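## Task

Acting as the authorized employee named on work order WO-937605 (10/19/2026, J. OKORO) at panel RPP-D1A, turn OFF the breaker of each circuit on this panel that feeds cabinet D135, and no other. Only ESP-07 steps 1 to 3 apply (identify and de-energize); apply no lock, and the shelf padlocks are not for this order. Take the facts only from the pages: page 1 (rest of the order), the procedure on page 2, the panel schedule on page 3 (feeds written as cabinet number, dash, feed) and the panel data on page 4. There is no pen. Flipping any other breaker fails the task even if it is flipped back. Any shelf padlock must end open and on the shelf, not sitting on another padlock. The work area is the aisle in front of the panel, from the top of the shelf below the breakers upward. At the end, release the gripper and move it clear.

## Robot and tools

Robot: one simulated arm with a two-finger gripper. Its joints, from base to hand, are waist, shoulder, elbow, wrist pitch, wrist yaw and wrist roll, followed by the finger gap. Joint ranges in rad: waist -2.880 to 2.880, shoulder 0.000 to 3.142, elbow 0.000 to 3.019, wrist pitch -1.693 to 1.571, wrist yaw -1.571 to 1.571, wrist roll -2.094 to 2.094. The fingers point along the gripper's own +z axis and close along its y axis. The reported hand point sits between the finger pads, about 1 cm short of the tips.

Frames: the state line reports end_effector_position (m) and end_effector_quat_wxyz in the scene frame. Its origin is on the table top directly under the arm base, +z is up, and +y is to the left when looking along +x. The base may be tilted. At long reach the printed position can be somewhat wrong.

Tools.
execute_actions takes "actions", a list holding at most one item, plus an optional "pictures" boolean. An empty list sends nothing and just returns the state. An item {"rows": [...], "steps": n} runs 1 to 15 control steps of 1/30 s each (15 if steps is omitted). Each row serves one step, and the last row repeats if there are fewer rows than steps. An item {"steps": n} with no rows is a wait of up to 300 steps, counted from the previous result, so thinking time is included.
Each row is 7 numbers in [-1, 1]: dx, dy, dz, rx, ry, rz, opening. The first six are an offset, not a pose. They are expressed in the gripper's own axes and measured from the gripper pose in the most recent result that shows it (or, before any such result in the scene and for later calls in the same reply, from where the arm is when the action starts). Every row counts from that same base, not from the previous row. A value of 1.0 equals 0.6 m of travel or 180 degrees; rx, ry, rz form a single rotation vector. The opening is absolute: +1 is fully open (0.094 m), -1 is closed.
move takes "target" (one such 7-number row, same offset rules) and optional "speed" in m/s, 0.002 to 0.5, default 0.25; rotation is capped at twice that in rad/s. It runs a straight path lasting 0.5 to 10 s (longer paths stop early, short of the target) and sends the opening at the start. Its result adds a "move:" line: done means settled near the target; off_target, moving, held or fault mean otherwise. limits=paced means the pose was clipped; limits=held means some steps were blocked, after which the arm may jump faster than speed. The distance to target is also reported.
wait takes "seconds", 0 to 10, and sends nothing.
zoom_image takes "camera" (cam_high, cam_low or cam_wrist) and "region" [x0, y0, x1, y1] in pixels from the top-left, at most 504 by 504. Full images are cam_high 672x504, cam_low 672x504, cam_wrist 504x504.
show_instructions returns the scene's reference pages (the work order pages) and moves nothing.
finished_scene takes "scene" (1 or 2), ends that scene irreversibly and reveals the next task.

Control behaviour: each step's commanded pose is clipped to within 70 mm and 16 degrees of the measured pose, and position wins over orientation when both cannot be met. After an action the arm continues only to the last clipped pose, so long reaches need several calls; check the pose each time. The arm tends to settle a centimetre or more low, and repeated zero offsets let it sag further; to hold still, command the offset back to the wanted pose first. The Hand target line, when present, shows where the controller is heading.

Results: besides the pose, they list joint positions and velocities, grip_measured (measured opening on the command scale; readings may be off by about 1 mm consistently), a "pose unreachable" line when the clearance check altered or blocked a command, and HELD marks for each step affected. The mounting block under the base counts as arm for that check. To grip, command roughly 0.03 below grip_measured. MOTOR HOT appears from 85 °C; at 100 °C an OVER-TEMPERATURE FAULT drops the arm. A FAULT line can cut a move or wait short.

Suggested order: read the pages with show_instructions, zoom on the panel labels to find the right breakers, then approach slowly and push each correct handle to OFF, release, and retreat.

Avoid: touching any wrong breaker, fast moves into contact, targets set far beyond the contact point (they press hard), knocking anything or pushing it out of the work area, dropping or disturbing the padlocks, and holding loads long enough to overheat.

Each tool is called by a JSON object that holds its "api" and its "payload", one argument or row to a line.

Reference images:

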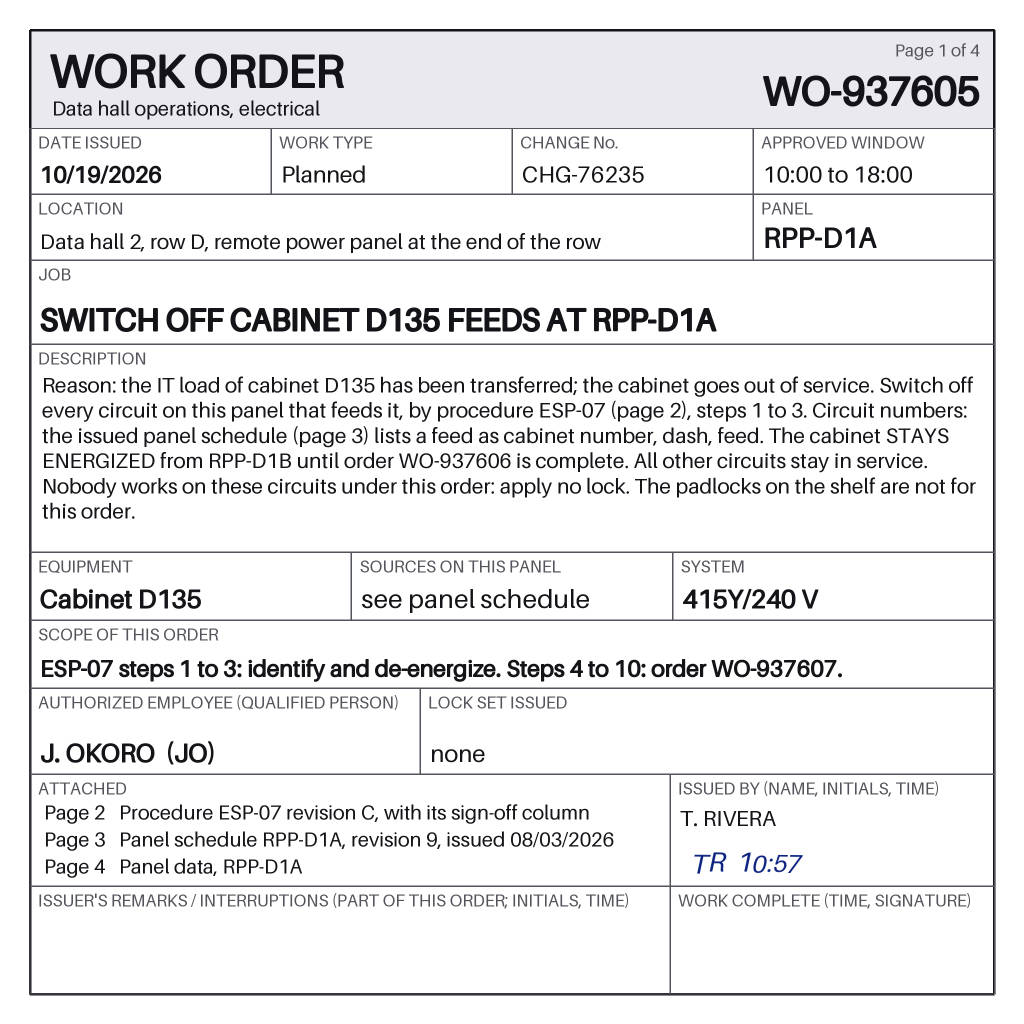

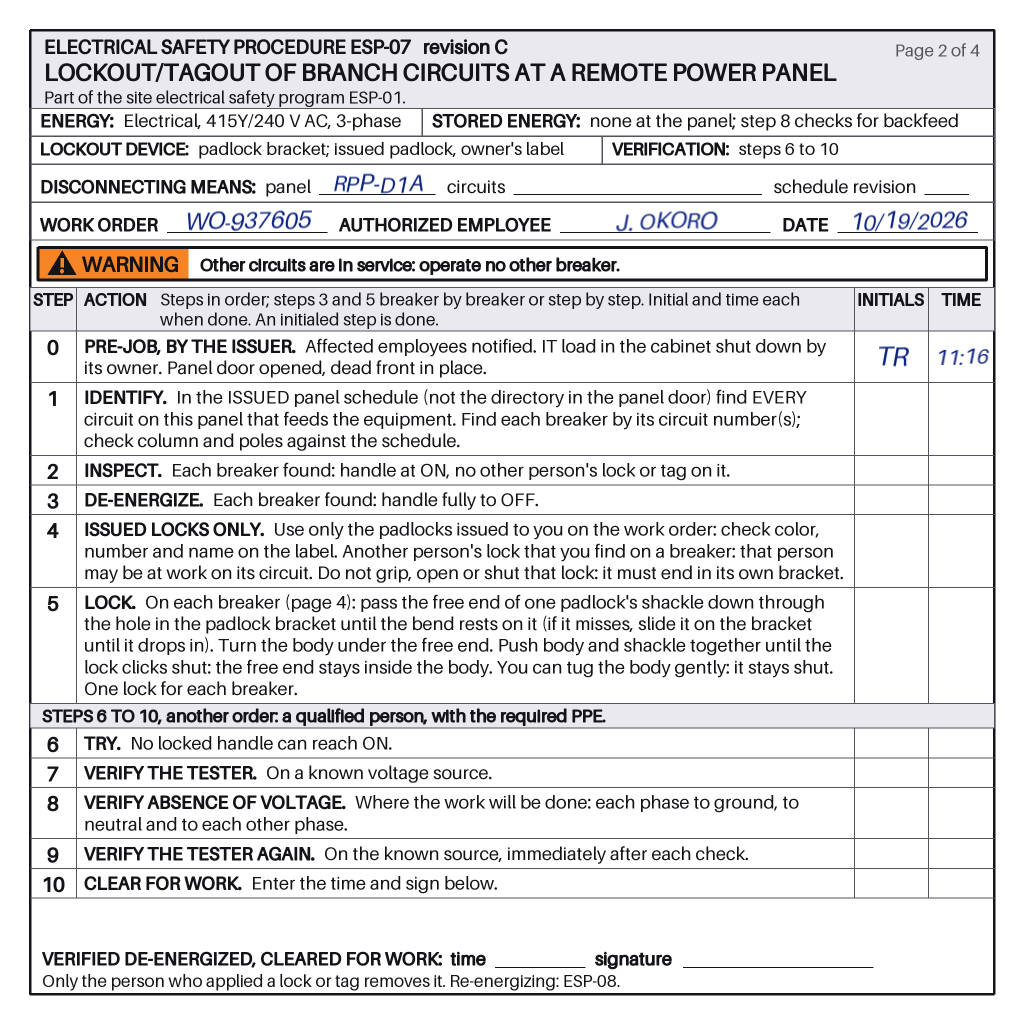

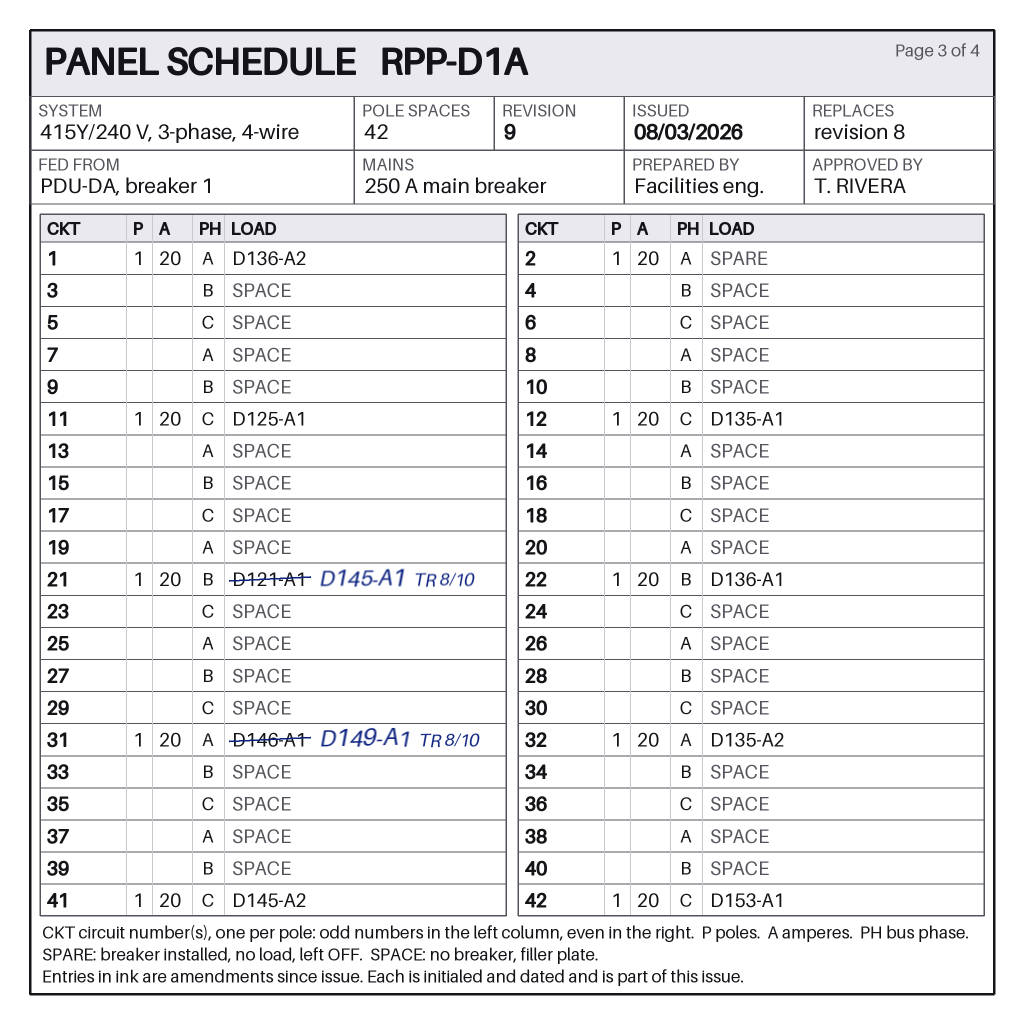

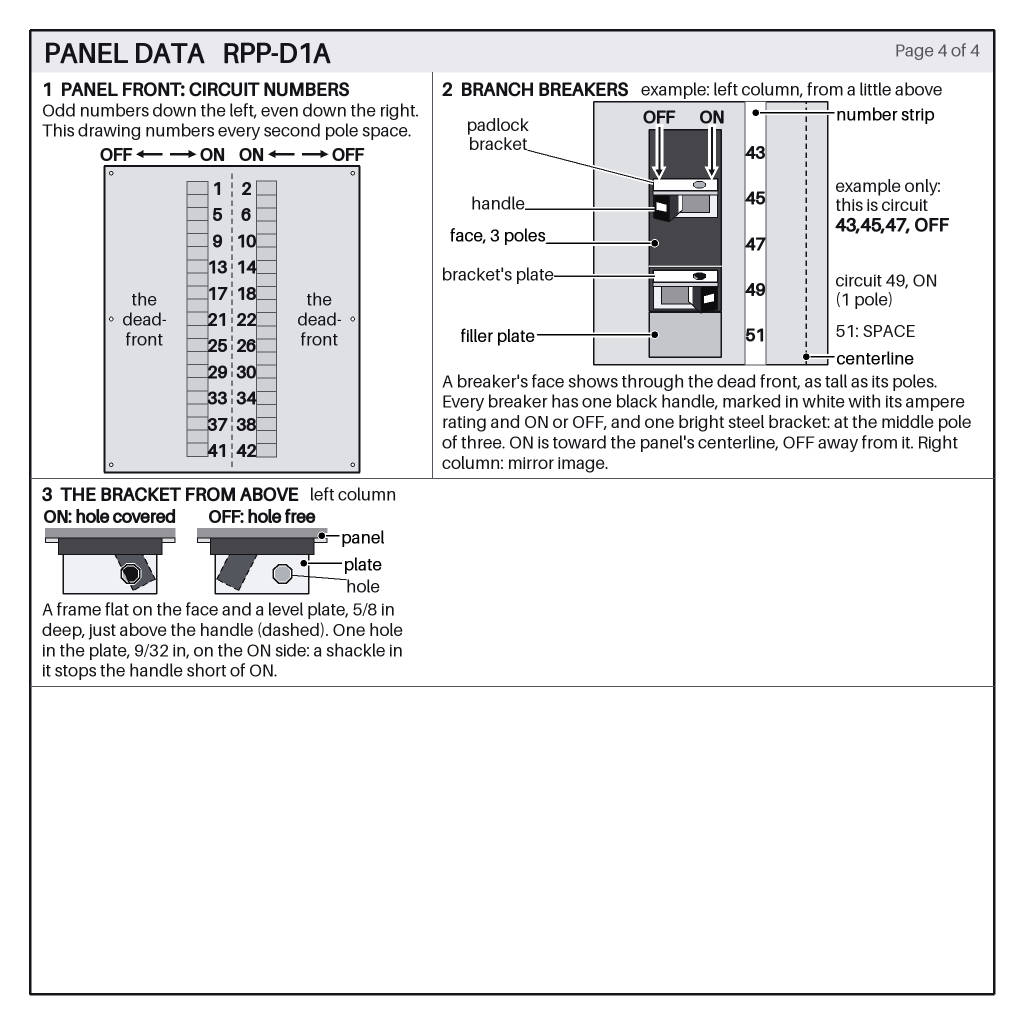

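## Session

Targets: circuits 12 and 32.

{"api": "execute_actions", "payload": {
  "actions": []
}}

Scene clock: 0.00 s of 5400.00 s.
end_effector_position=(+0.6725, +0.2252, +0.2785) grip_measured=+1.000 end_effector_quat_wxyz=(+0.355, -0.221, +0.904, -0.090)
Joint positions: [ 0.009  1.036  1.041  0.003 -0.015  0.013  0.094]
Joint velocities: [ 0.015 -0.015 -0.007 -0.007 -0.051  0.066  0.   ]
Hand target: +0.677, +0.228, +0.278; +0.357, -0.222, +0.903, -0.089

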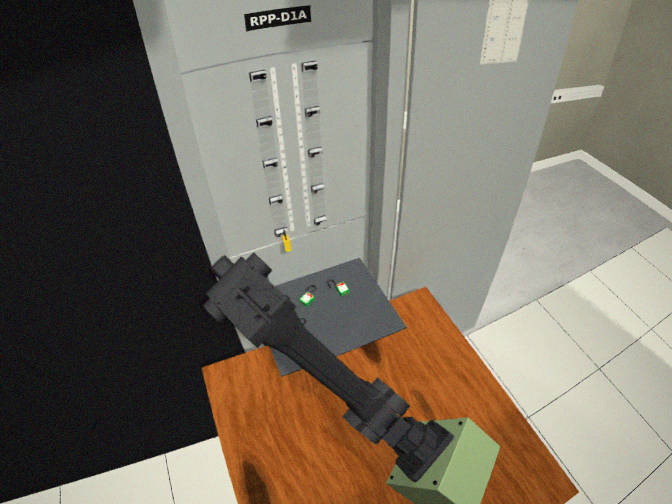

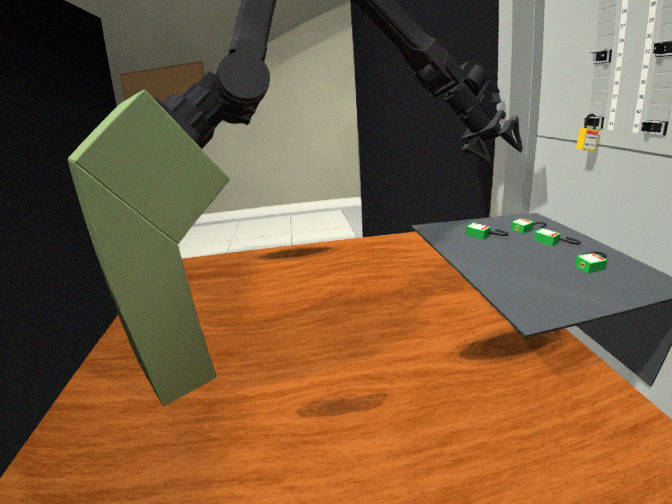

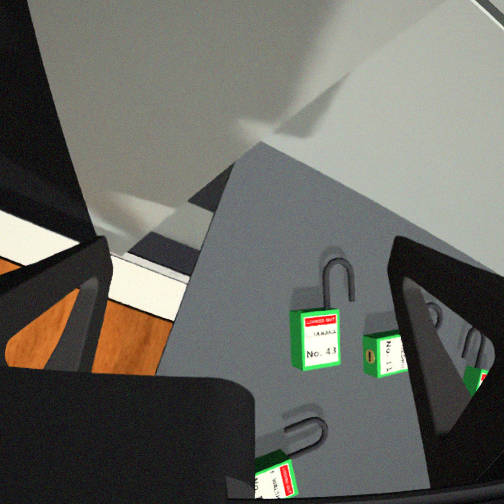

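{"api": "move", "payload": {
  "target": [0.052,-0.21,-0.225,0.061,-0.257,0.146,-1]
}}

Scene clock: 3.77 s of 5400.00 s.
end_effector_position=(+0.6038, +0.1116, +0.4049) grip_measured=-0.987 end_effector_quat_wxyz=(+0.707, -0.015, +0.707, +0.004)
Joint positions: [-0.231  1.009  0.517  1.228  0.14   0.518  0.001]
Joint velocities: [-0.005 -0.005 -0.012  0.002 -0.037 -0.007 -0.   ]
Hand target: +0.602, +0.103, +0.401; +0.707, -0.007, +0.707, +0.003
Off the commanded pose: 0.013 m, 2 deg.
move: off_target

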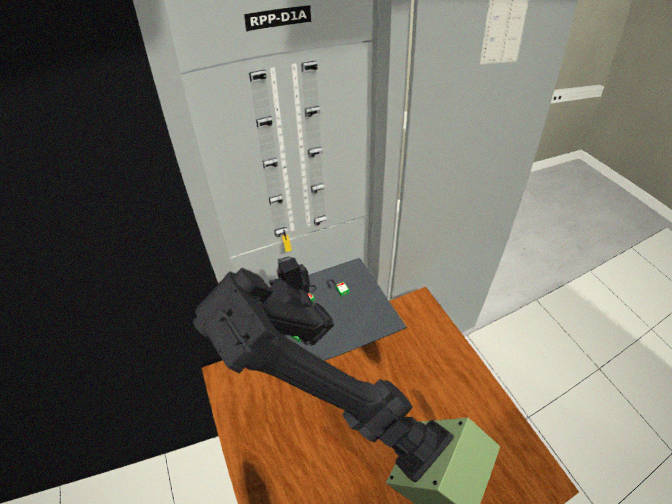

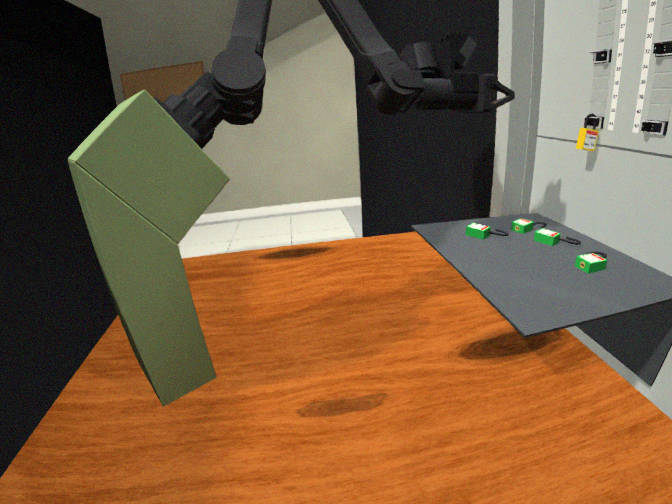

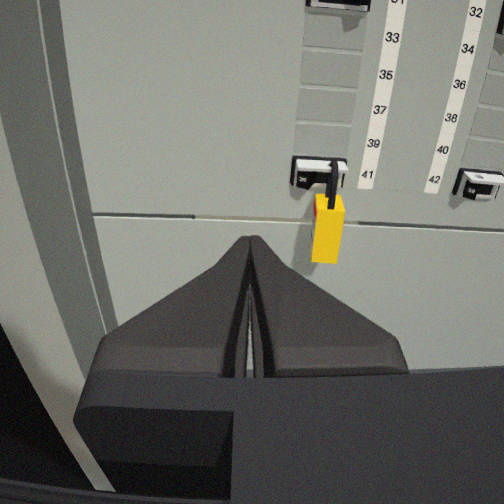

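{"api": "move", "payload": {
  "target": [-0.13,-0.28,0,0,0,0,-1]
}}

Scene clock: 5.50 s of 5400.00 s.
end_effector_position=(+0.5979, -0.0568, +0.4813) grip_measured=-0.987 end_effector_quat_wxyz=(+0.700, -0.010, +0.714, -0.011)
Joint positions: [-0.844  1.218  0.548  1.407 -0.312  0.911  0.001]
Joint velocities: [-0.034  0.005  0.007  0.002 -0.066  0.022 -0.001]
Hand target: +0.606, -0.052, +0.486; +0.705, -0.016, +0.709, +0.002
Off the commanded pose: 0.011 m, 2 deg.
move: off_target

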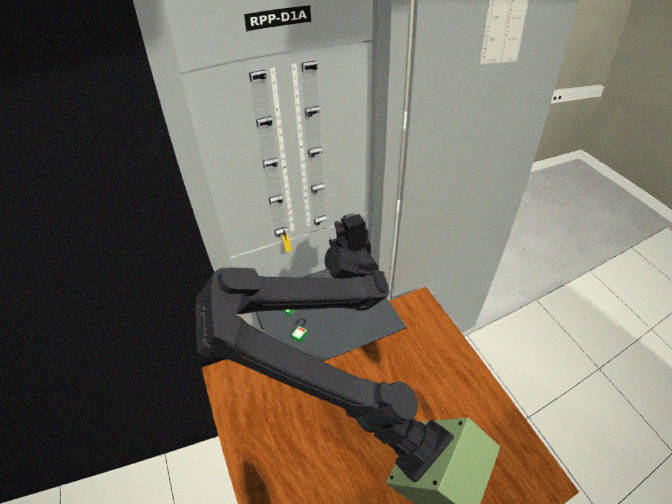

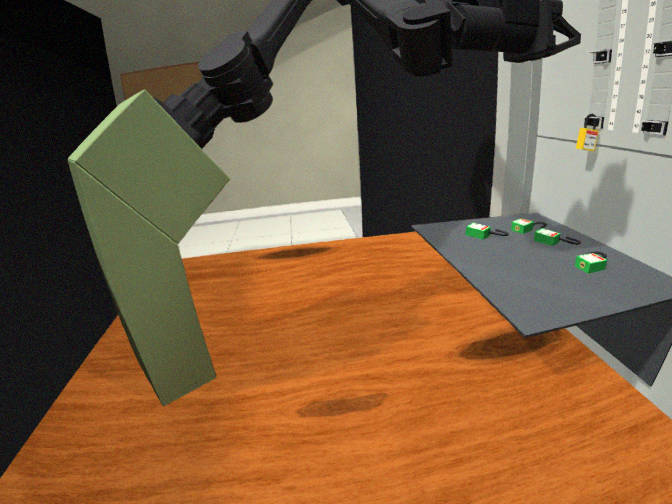

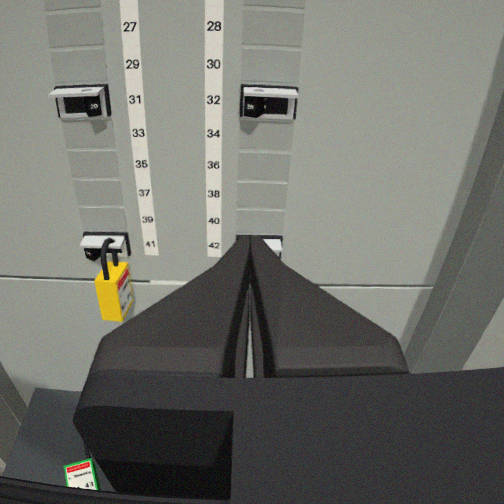

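{"api": "move", "payload": {
  "target": [0,0.04,0.17,0,0,0,-1]
}}

Scene clock: 7.97 s of 5400.00 s.
end_effector_position=(+0.6943, -0.0313, +0.4899) grip_measured=-0.987 end_effector_quat_wxyz=(+0.706, -0.012, +0.708, -0.008)
Joint positions: [-0.741  1.228  0.796  1.166 -0.226  0.845  0.001]
Joint velocities: [ 0.005 -0.005 -0.012  0.007 -0.022  0.007  0.   ]
Hand target: +0.700, -0.034, +0.480; +0.701, -0.010, +0.713, -0.010
Off the commanded pose: 0.013 m, 1 deg.
move: off_target

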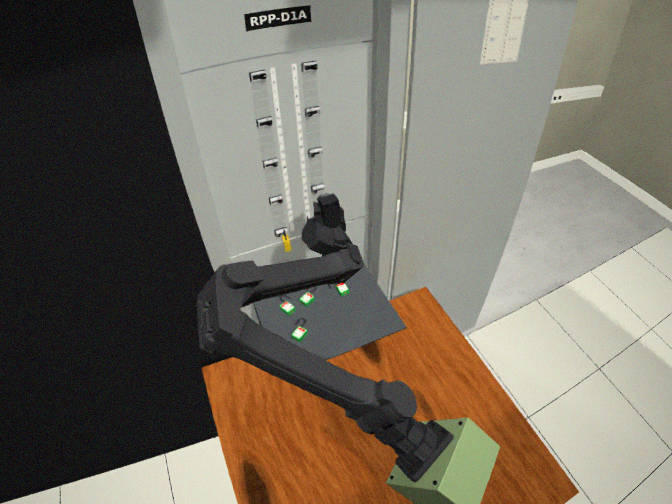

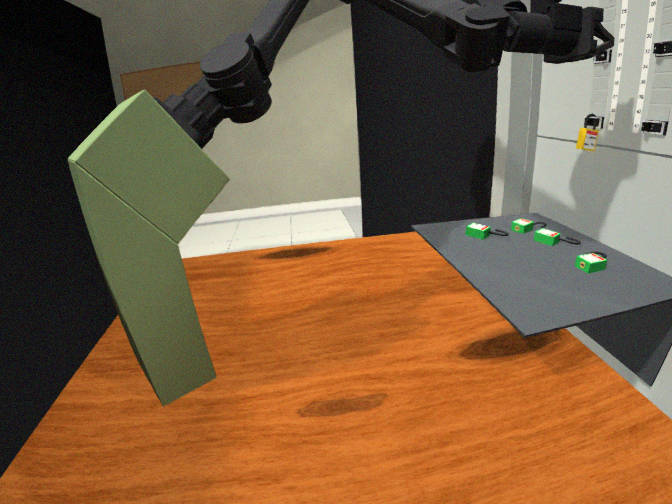

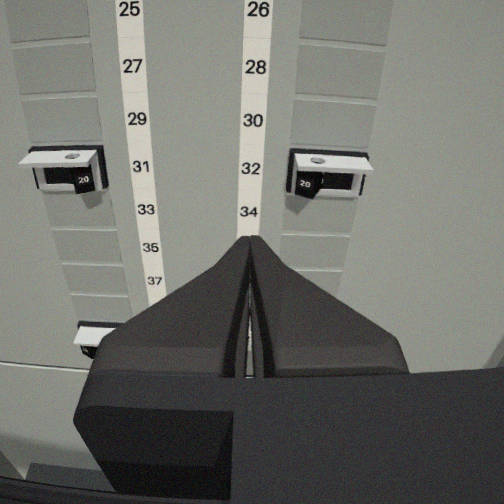

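{"api": "move", "payload": {
  "target": [0.025,0,0.085,0,0,0,-1],
  "speed": 0.1
}}

Scene clock: 9.40 s of 5400.00 s.
end_effector_position=(+0.7352, -0.0339, +0.4844) grip_measured=-0.987 end_effector_quat_wxyz=(+0.710, -0.009, +0.704, -0.008)
Joint positions: [-0.707  1.295  0.915  1.113 -0.191  0.825  0.001]
Joint velocities: [ 0.005 -0.005  0.002  0.002 -0.051 -0.095  0.   ]
Hand target: +0.745, -0.032, +0.476; +0.706, -0.012, +0.708, -0.007
Off the commanded pose: 0.014 m, 1 deg.
move: off_target

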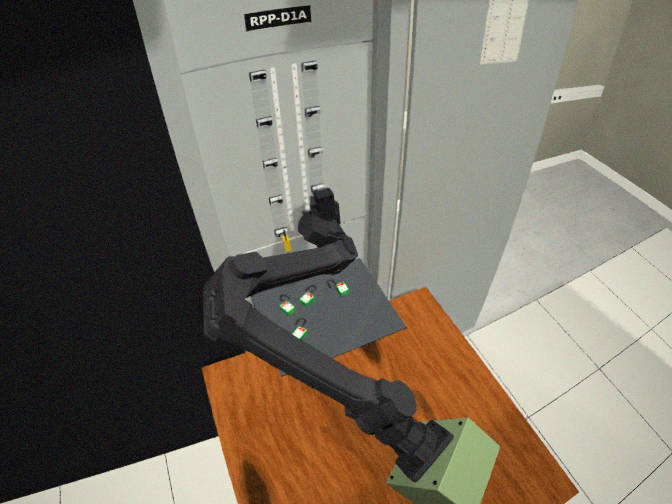

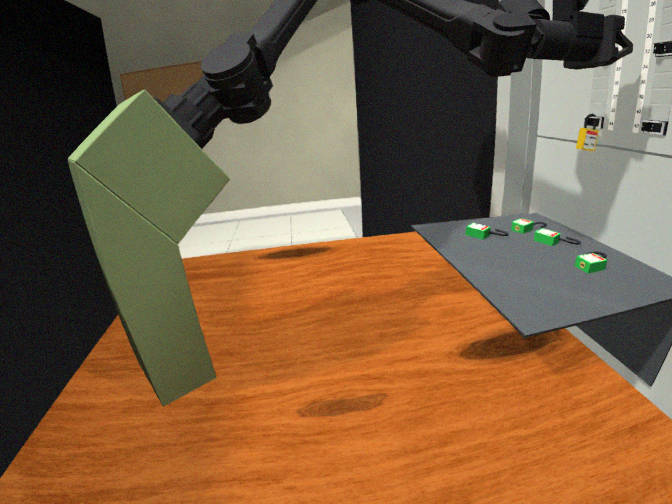

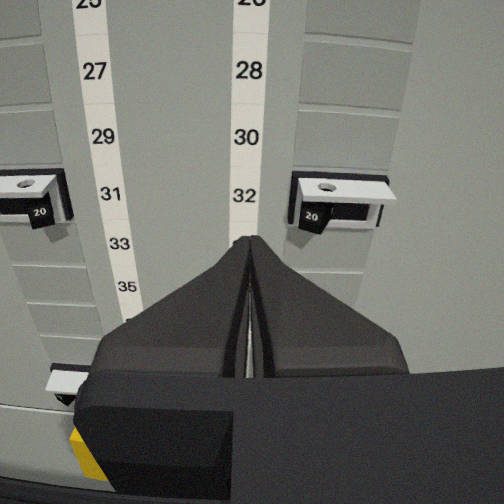

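{"api": "move", "payload": {
  "target": [0.025,0,0.07,0,0,0,-1],
  "speed": 0.06
}}

Scene clock: 11.03 s of 5400.00 s.
end_effector_position=(+0.7667, -0.0375, +0.4811) grip_measured=-0.987 end_effector_quat_wxyz=(+0.714, -0.007, +0.700, -0.010)
Joint positions: [-0.687  1.35   1.011  1.074 -0.163  0.813  0.001]
Joint velocities: [-0.005 -0.015 -0.022  0.002 -0.051 -0.066 -0.001]
Hand target: +0.777, -0.035, +0.470; +0.710, -0.009, +0.704, -0.008
Off the commanded pose: 0.016 m, 1 deg.
move: off_target

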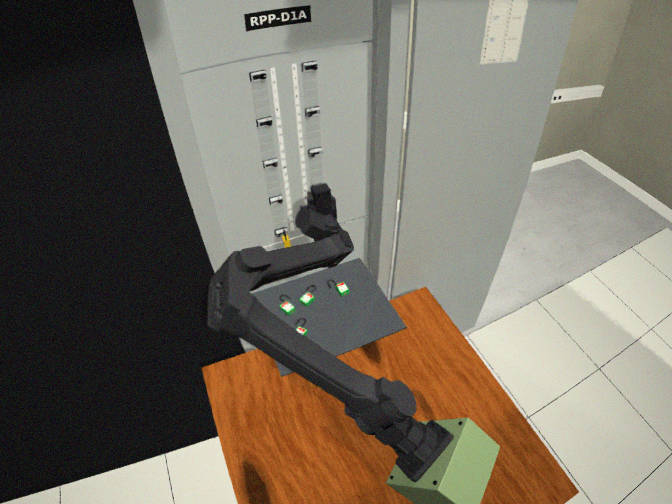

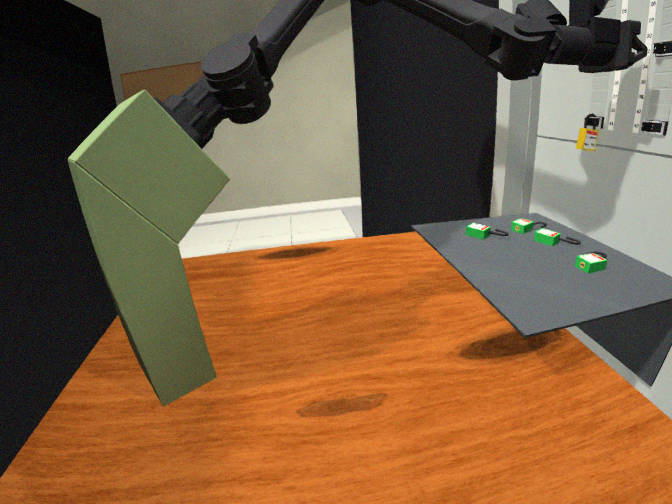

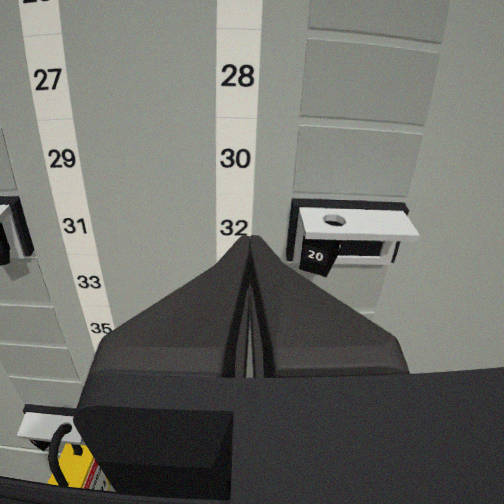

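{"api": "move", "payload": {
  "target": [0.04,0.005,0.03,0,0,0,-1],
  "speed": 0.05
}}

Scene clock: 12.60 s of 5400.00 s.
end_effector_position=(+0.7744, -0.0408, +0.4657) grip_measured=-0.987 end_effector_quat_wxyz=(+0.715, -0.001, +0.699, -0.014)
Joint positions: [-0.659  1.383  1.032  1.074 -0.131  0.796  0.001]
Joint velocities: [-0.015 -0.005 -0.012  0.012 -0.022  0.022  0.   ]
Hand target: +0.785, -0.036, +0.458; +0.714, -0.007, +0.700, -0.010
Off the commanded pose: 0.015 m, 1 deg.
move: off_target

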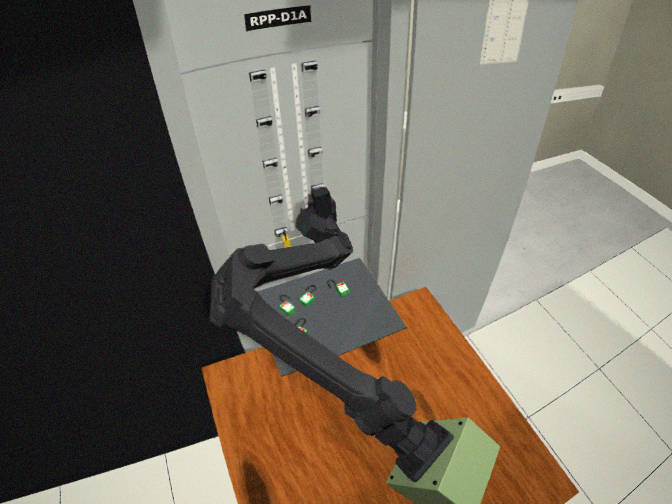

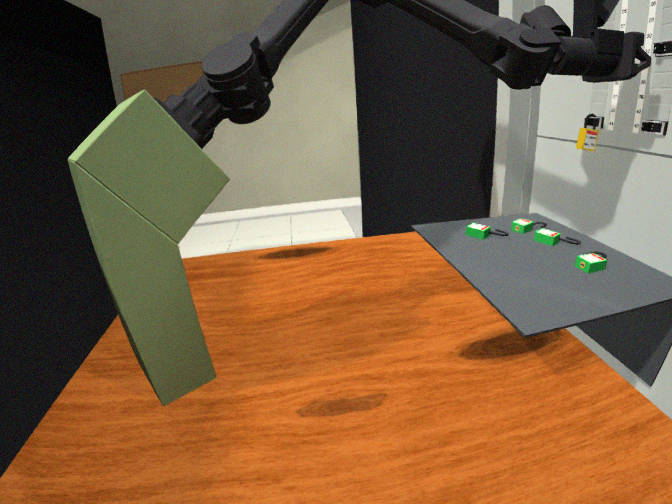

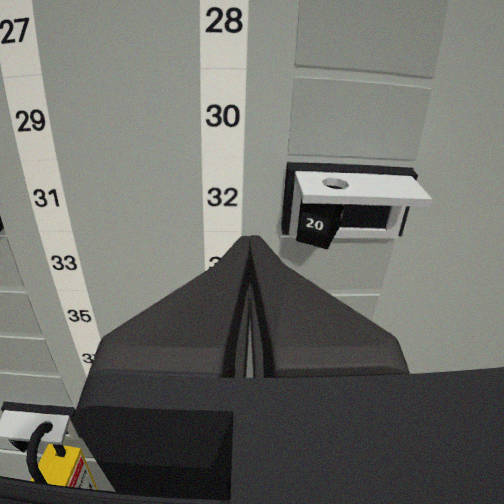

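{"api": "move", "payload": {
  "target": [0.008,0.005,0.04,0,0,0,-1],
  "speed": 0.04
}}

Scene clock: 13.87 s of 5400.00 s.
end_effector_position=(+0.7778, -0.0412, +0.4674) grip_measured=-0.987 end_effector_quat_wxyz=(+0.715, +0.001, +0.699, -0.017)
Joint positions: [-0.659  1.383  1.042  1.059 -0.125  0.795  0.001]
Joint velocities: [-0.005 -0.005  0.007 -0.012 -0.007  0.007  0.001]
Hand target: +0.797, -0.038, +0.462; +0.715, -0.001, +0.699, -0.014
Off the commanded pose: 0.022 m, 0 deg.
move: off_target

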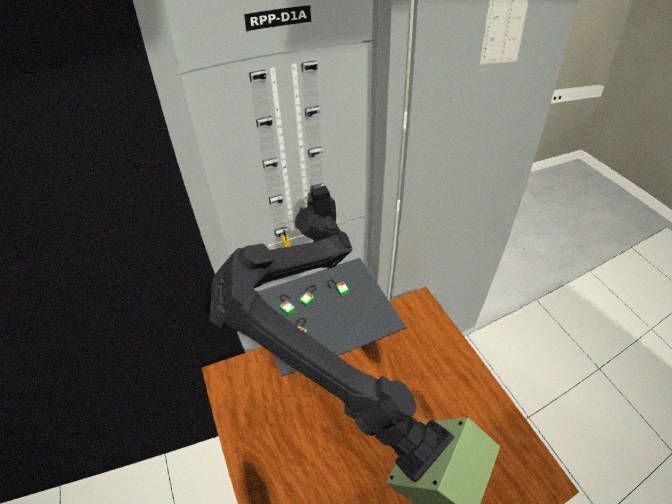

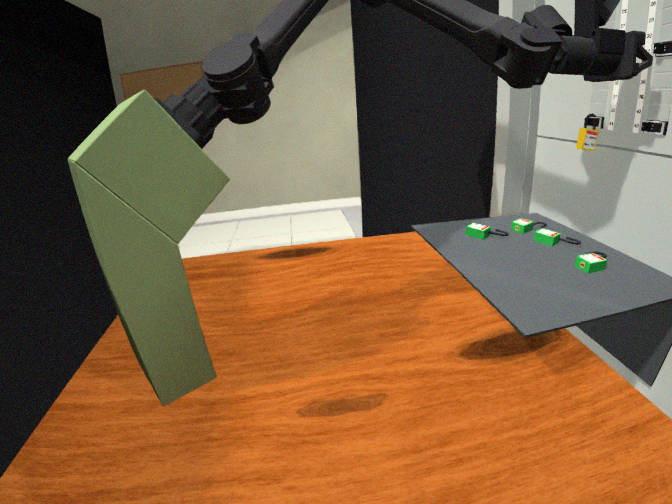

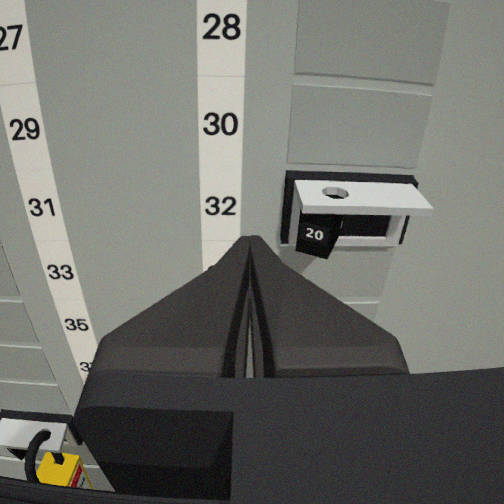

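{"api": "move", "payload": {
  "target": [0.008,-0.065,0.005,0,0,0,-1],
  "speed": 0.05
}}

Scene clock: 17.27 s of 5400.00 s.
end_effector_position=(+0.7755, -0.0486, +0.4661) grip_measured=-0.988 end_effector_quat_wxyz=(+0.716, -0.016, +0.698, -0.002)
Joint positions: [-0.68   1.418  1.045  1.127 -0.17   0.81   0.001]
Joint velocities: [-0.005 -0.005  0.007 -0.007 -0.051  0.022  0.   ]
Hand target: +0.778, -0.080, +0.464; +0.715, +0.002, +0.699, -0.017
Off the commanded pose: 0.032 m, 3 deg.
move: off_target

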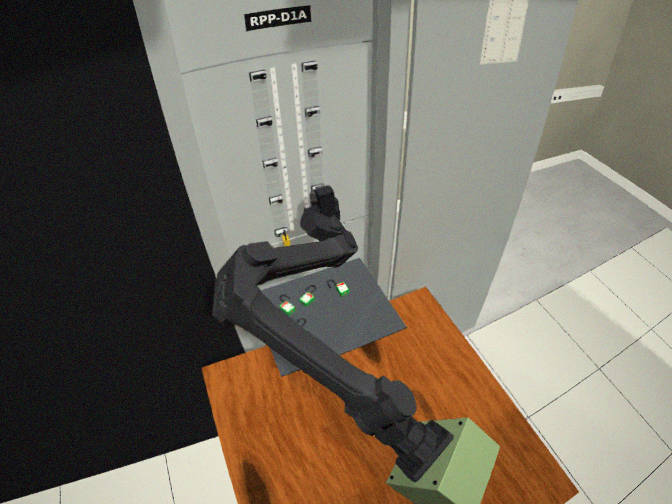

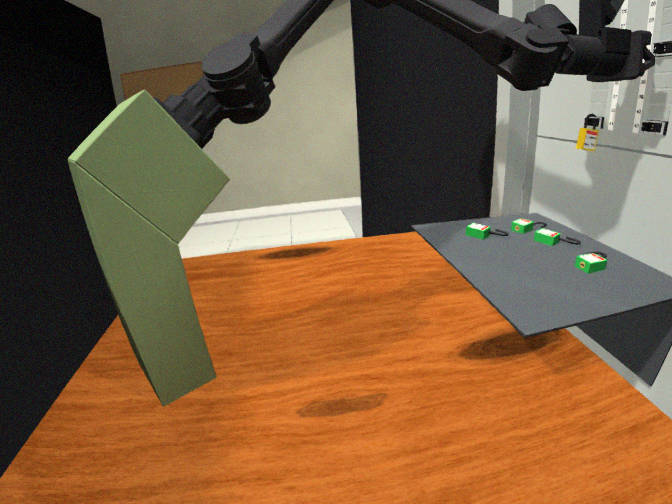

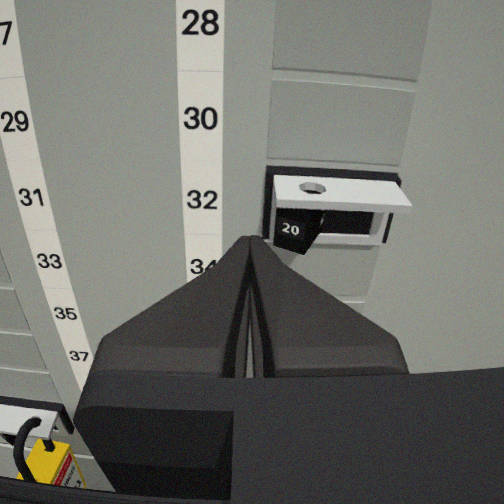

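Caught on the breaker body; back off a little and continue.

{"api": "move", "payload": {
  "target": [0.008,0.003,-0.012,0,0,0,-1],
  "speed": 0.04
}}

{"api": "move", "payload": {
  "target": [0.008,-0.055,0.012,0,0,0,-1],
  "speed": 0.05
}}

Scene clock: 19.37 s of 5400.00 s.
end_effector_position=(+0.7704, -0.0517, +0.4625) grip_measured=-0.988 end_effector_quat_wxyz=(+0.714, -0.012, +0.700, -0.005)
Joint positions: [-0.68   1.417  1.03   1.132 -0.168  0.812  0.001]
Joint velocities: [-0.005 -0.015 -0.012  0.007 -0.007 -0.037 -0.   ]
Hand target: +0.769, -0.047, +0.461; +0.716, -0.016, +0.698, -0.002
Off the commanded pose: 0.005 m, 1 deg.
move: done

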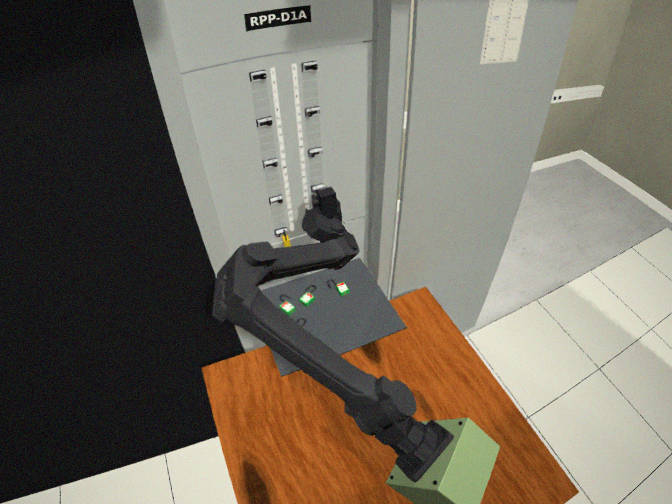

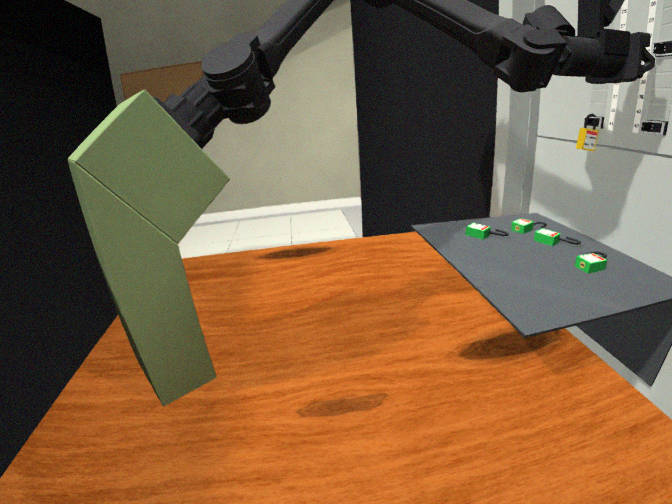

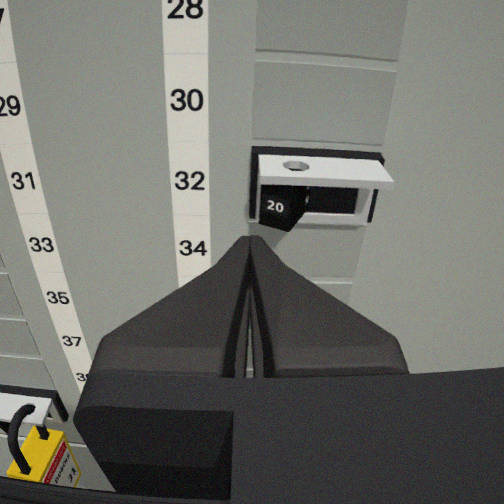

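Scene clock: 20.37 s of 5400.00 s.
end_effector_position=(+0.7703, -0.0810, +0.4529) grip_measured=-0.988 end_effector_quat_wxyz=(+0.707, -0.007, +0.707, -0.011)
Joint positions: [-0.708  1.477  1.049  1.152 -0.192  0.823  0.001]
Joint velocities: [ 0.005 -0.015  0.017 -0.012  0.051 -0.022 -0.002]
Hand target: +0.777, -0.085, +0.459; +0.714, -0.012, +0.701, -0.005
Off the commanded pose: 0.010 m, 1 deg.
move: done

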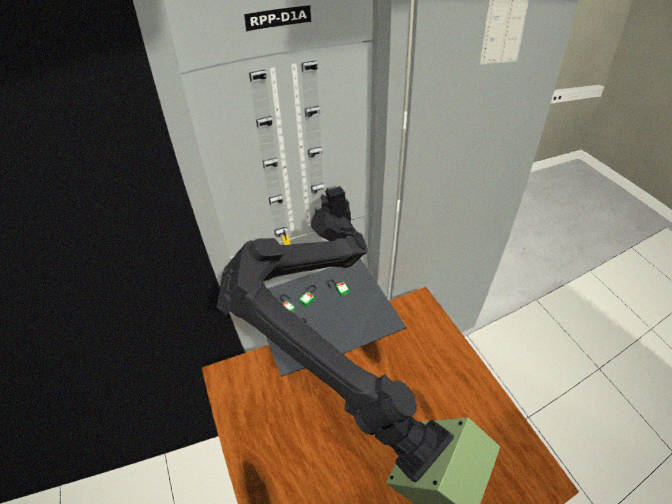

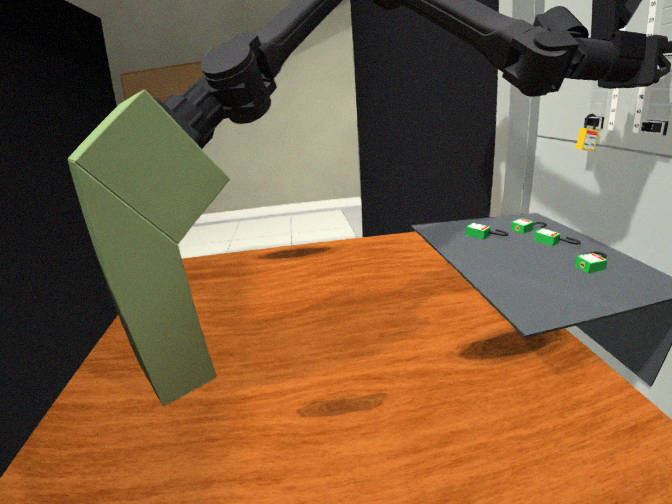

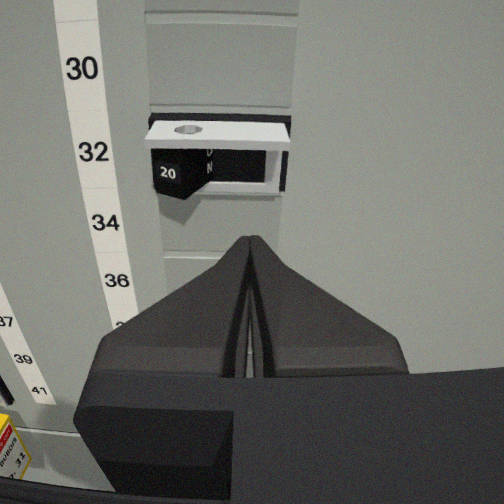

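{"api": "move", "payload": {
  "target": [0,0.07,0,0,0,0,-1],
  "speed": 0.08
}}

{"api": "move", "payload": {
  "target": [-0.03,0,0,0,0,0,-1],
  "speed": 0.05
}}

Scene clock: 21.70 s of 5400.00 s.
end_effector_position=(+0.7726, -0.0431, +0.4620) grip_measured=-0.988 end_effector_quat_wxyz=(+0.714, -0.009, +0.700, -0.009)
Joint positions: [-0.662  1.399  1.029  1.106 -0.147  0.796  0.001]
Joint velocities: [ 0.005 -0.005  0.012 -0.017 -0.051 -0.007  0.   ]
Hand target: +0.771, -0.039, +0.451; +0.708, -0.008, +0.706, -0.011
Off the commanded pose: 0.011 m, 1 deg.
move: off_target

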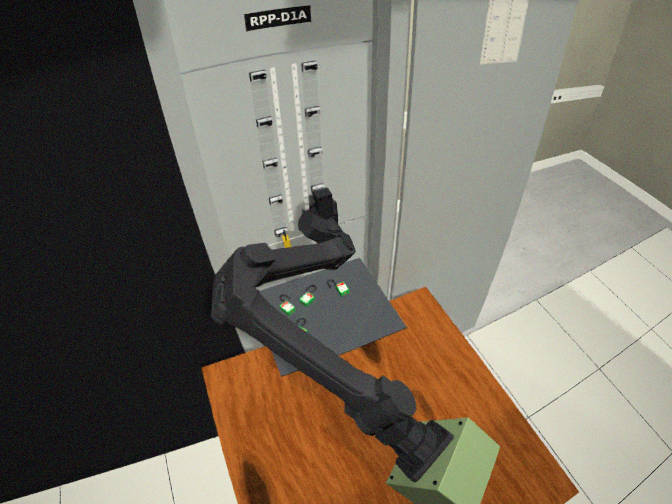

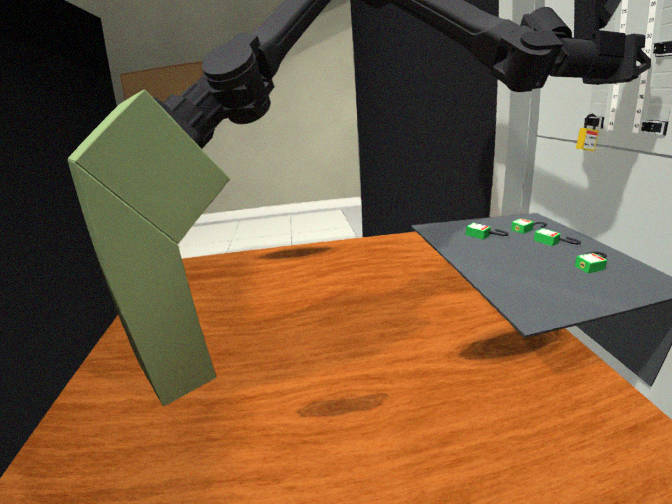

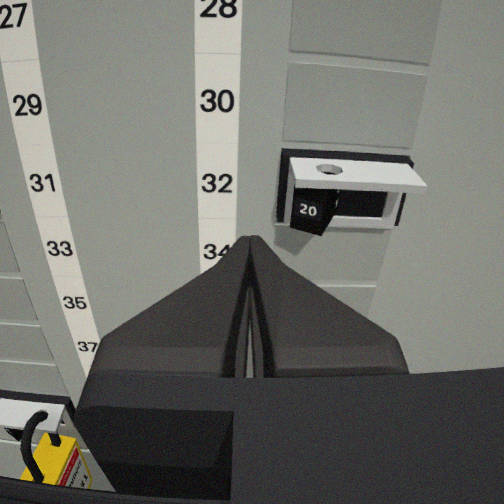

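Scene clock: 22.53 s of 5400.00 s.
end_effector_position=(+0.7721, -0.0408, +0.4749) grip_measured=-0.988 end_effector_quat_wxyz=(+0.715, -0.014, +0.699, -0.010)
Joint positions: [-0.681  1.379  1.029  1.093 -0.163  0.8    0.001]
Joint velocities: [-0.005  0.005  0.002 -0.012  0.022 -0.037 -0.   ]
Hand target: +0.772, -0.042, +0.480; +0.714, -0.009, +0.700, -0.009
Off the commanded pose: 0.005 m, 1 deg.
move: done

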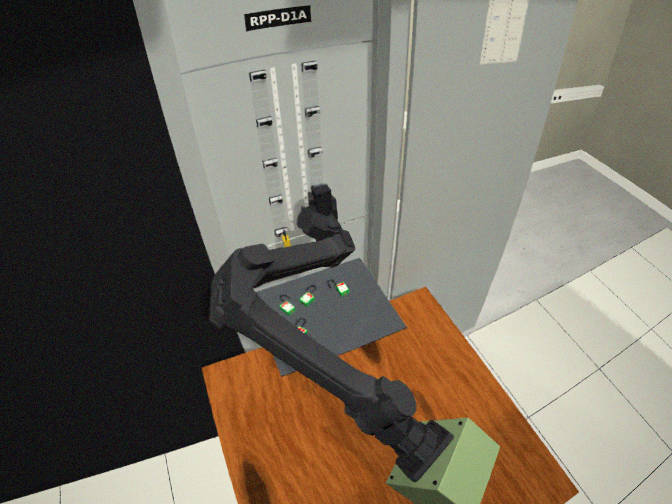

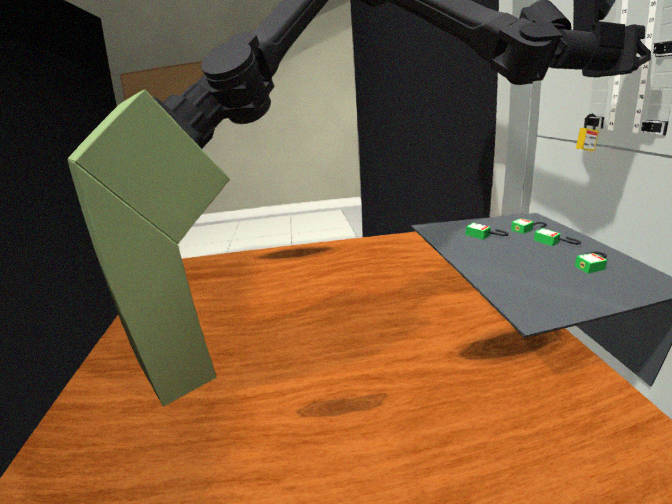

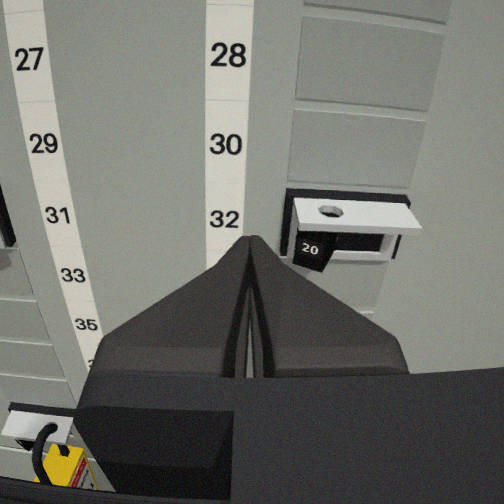

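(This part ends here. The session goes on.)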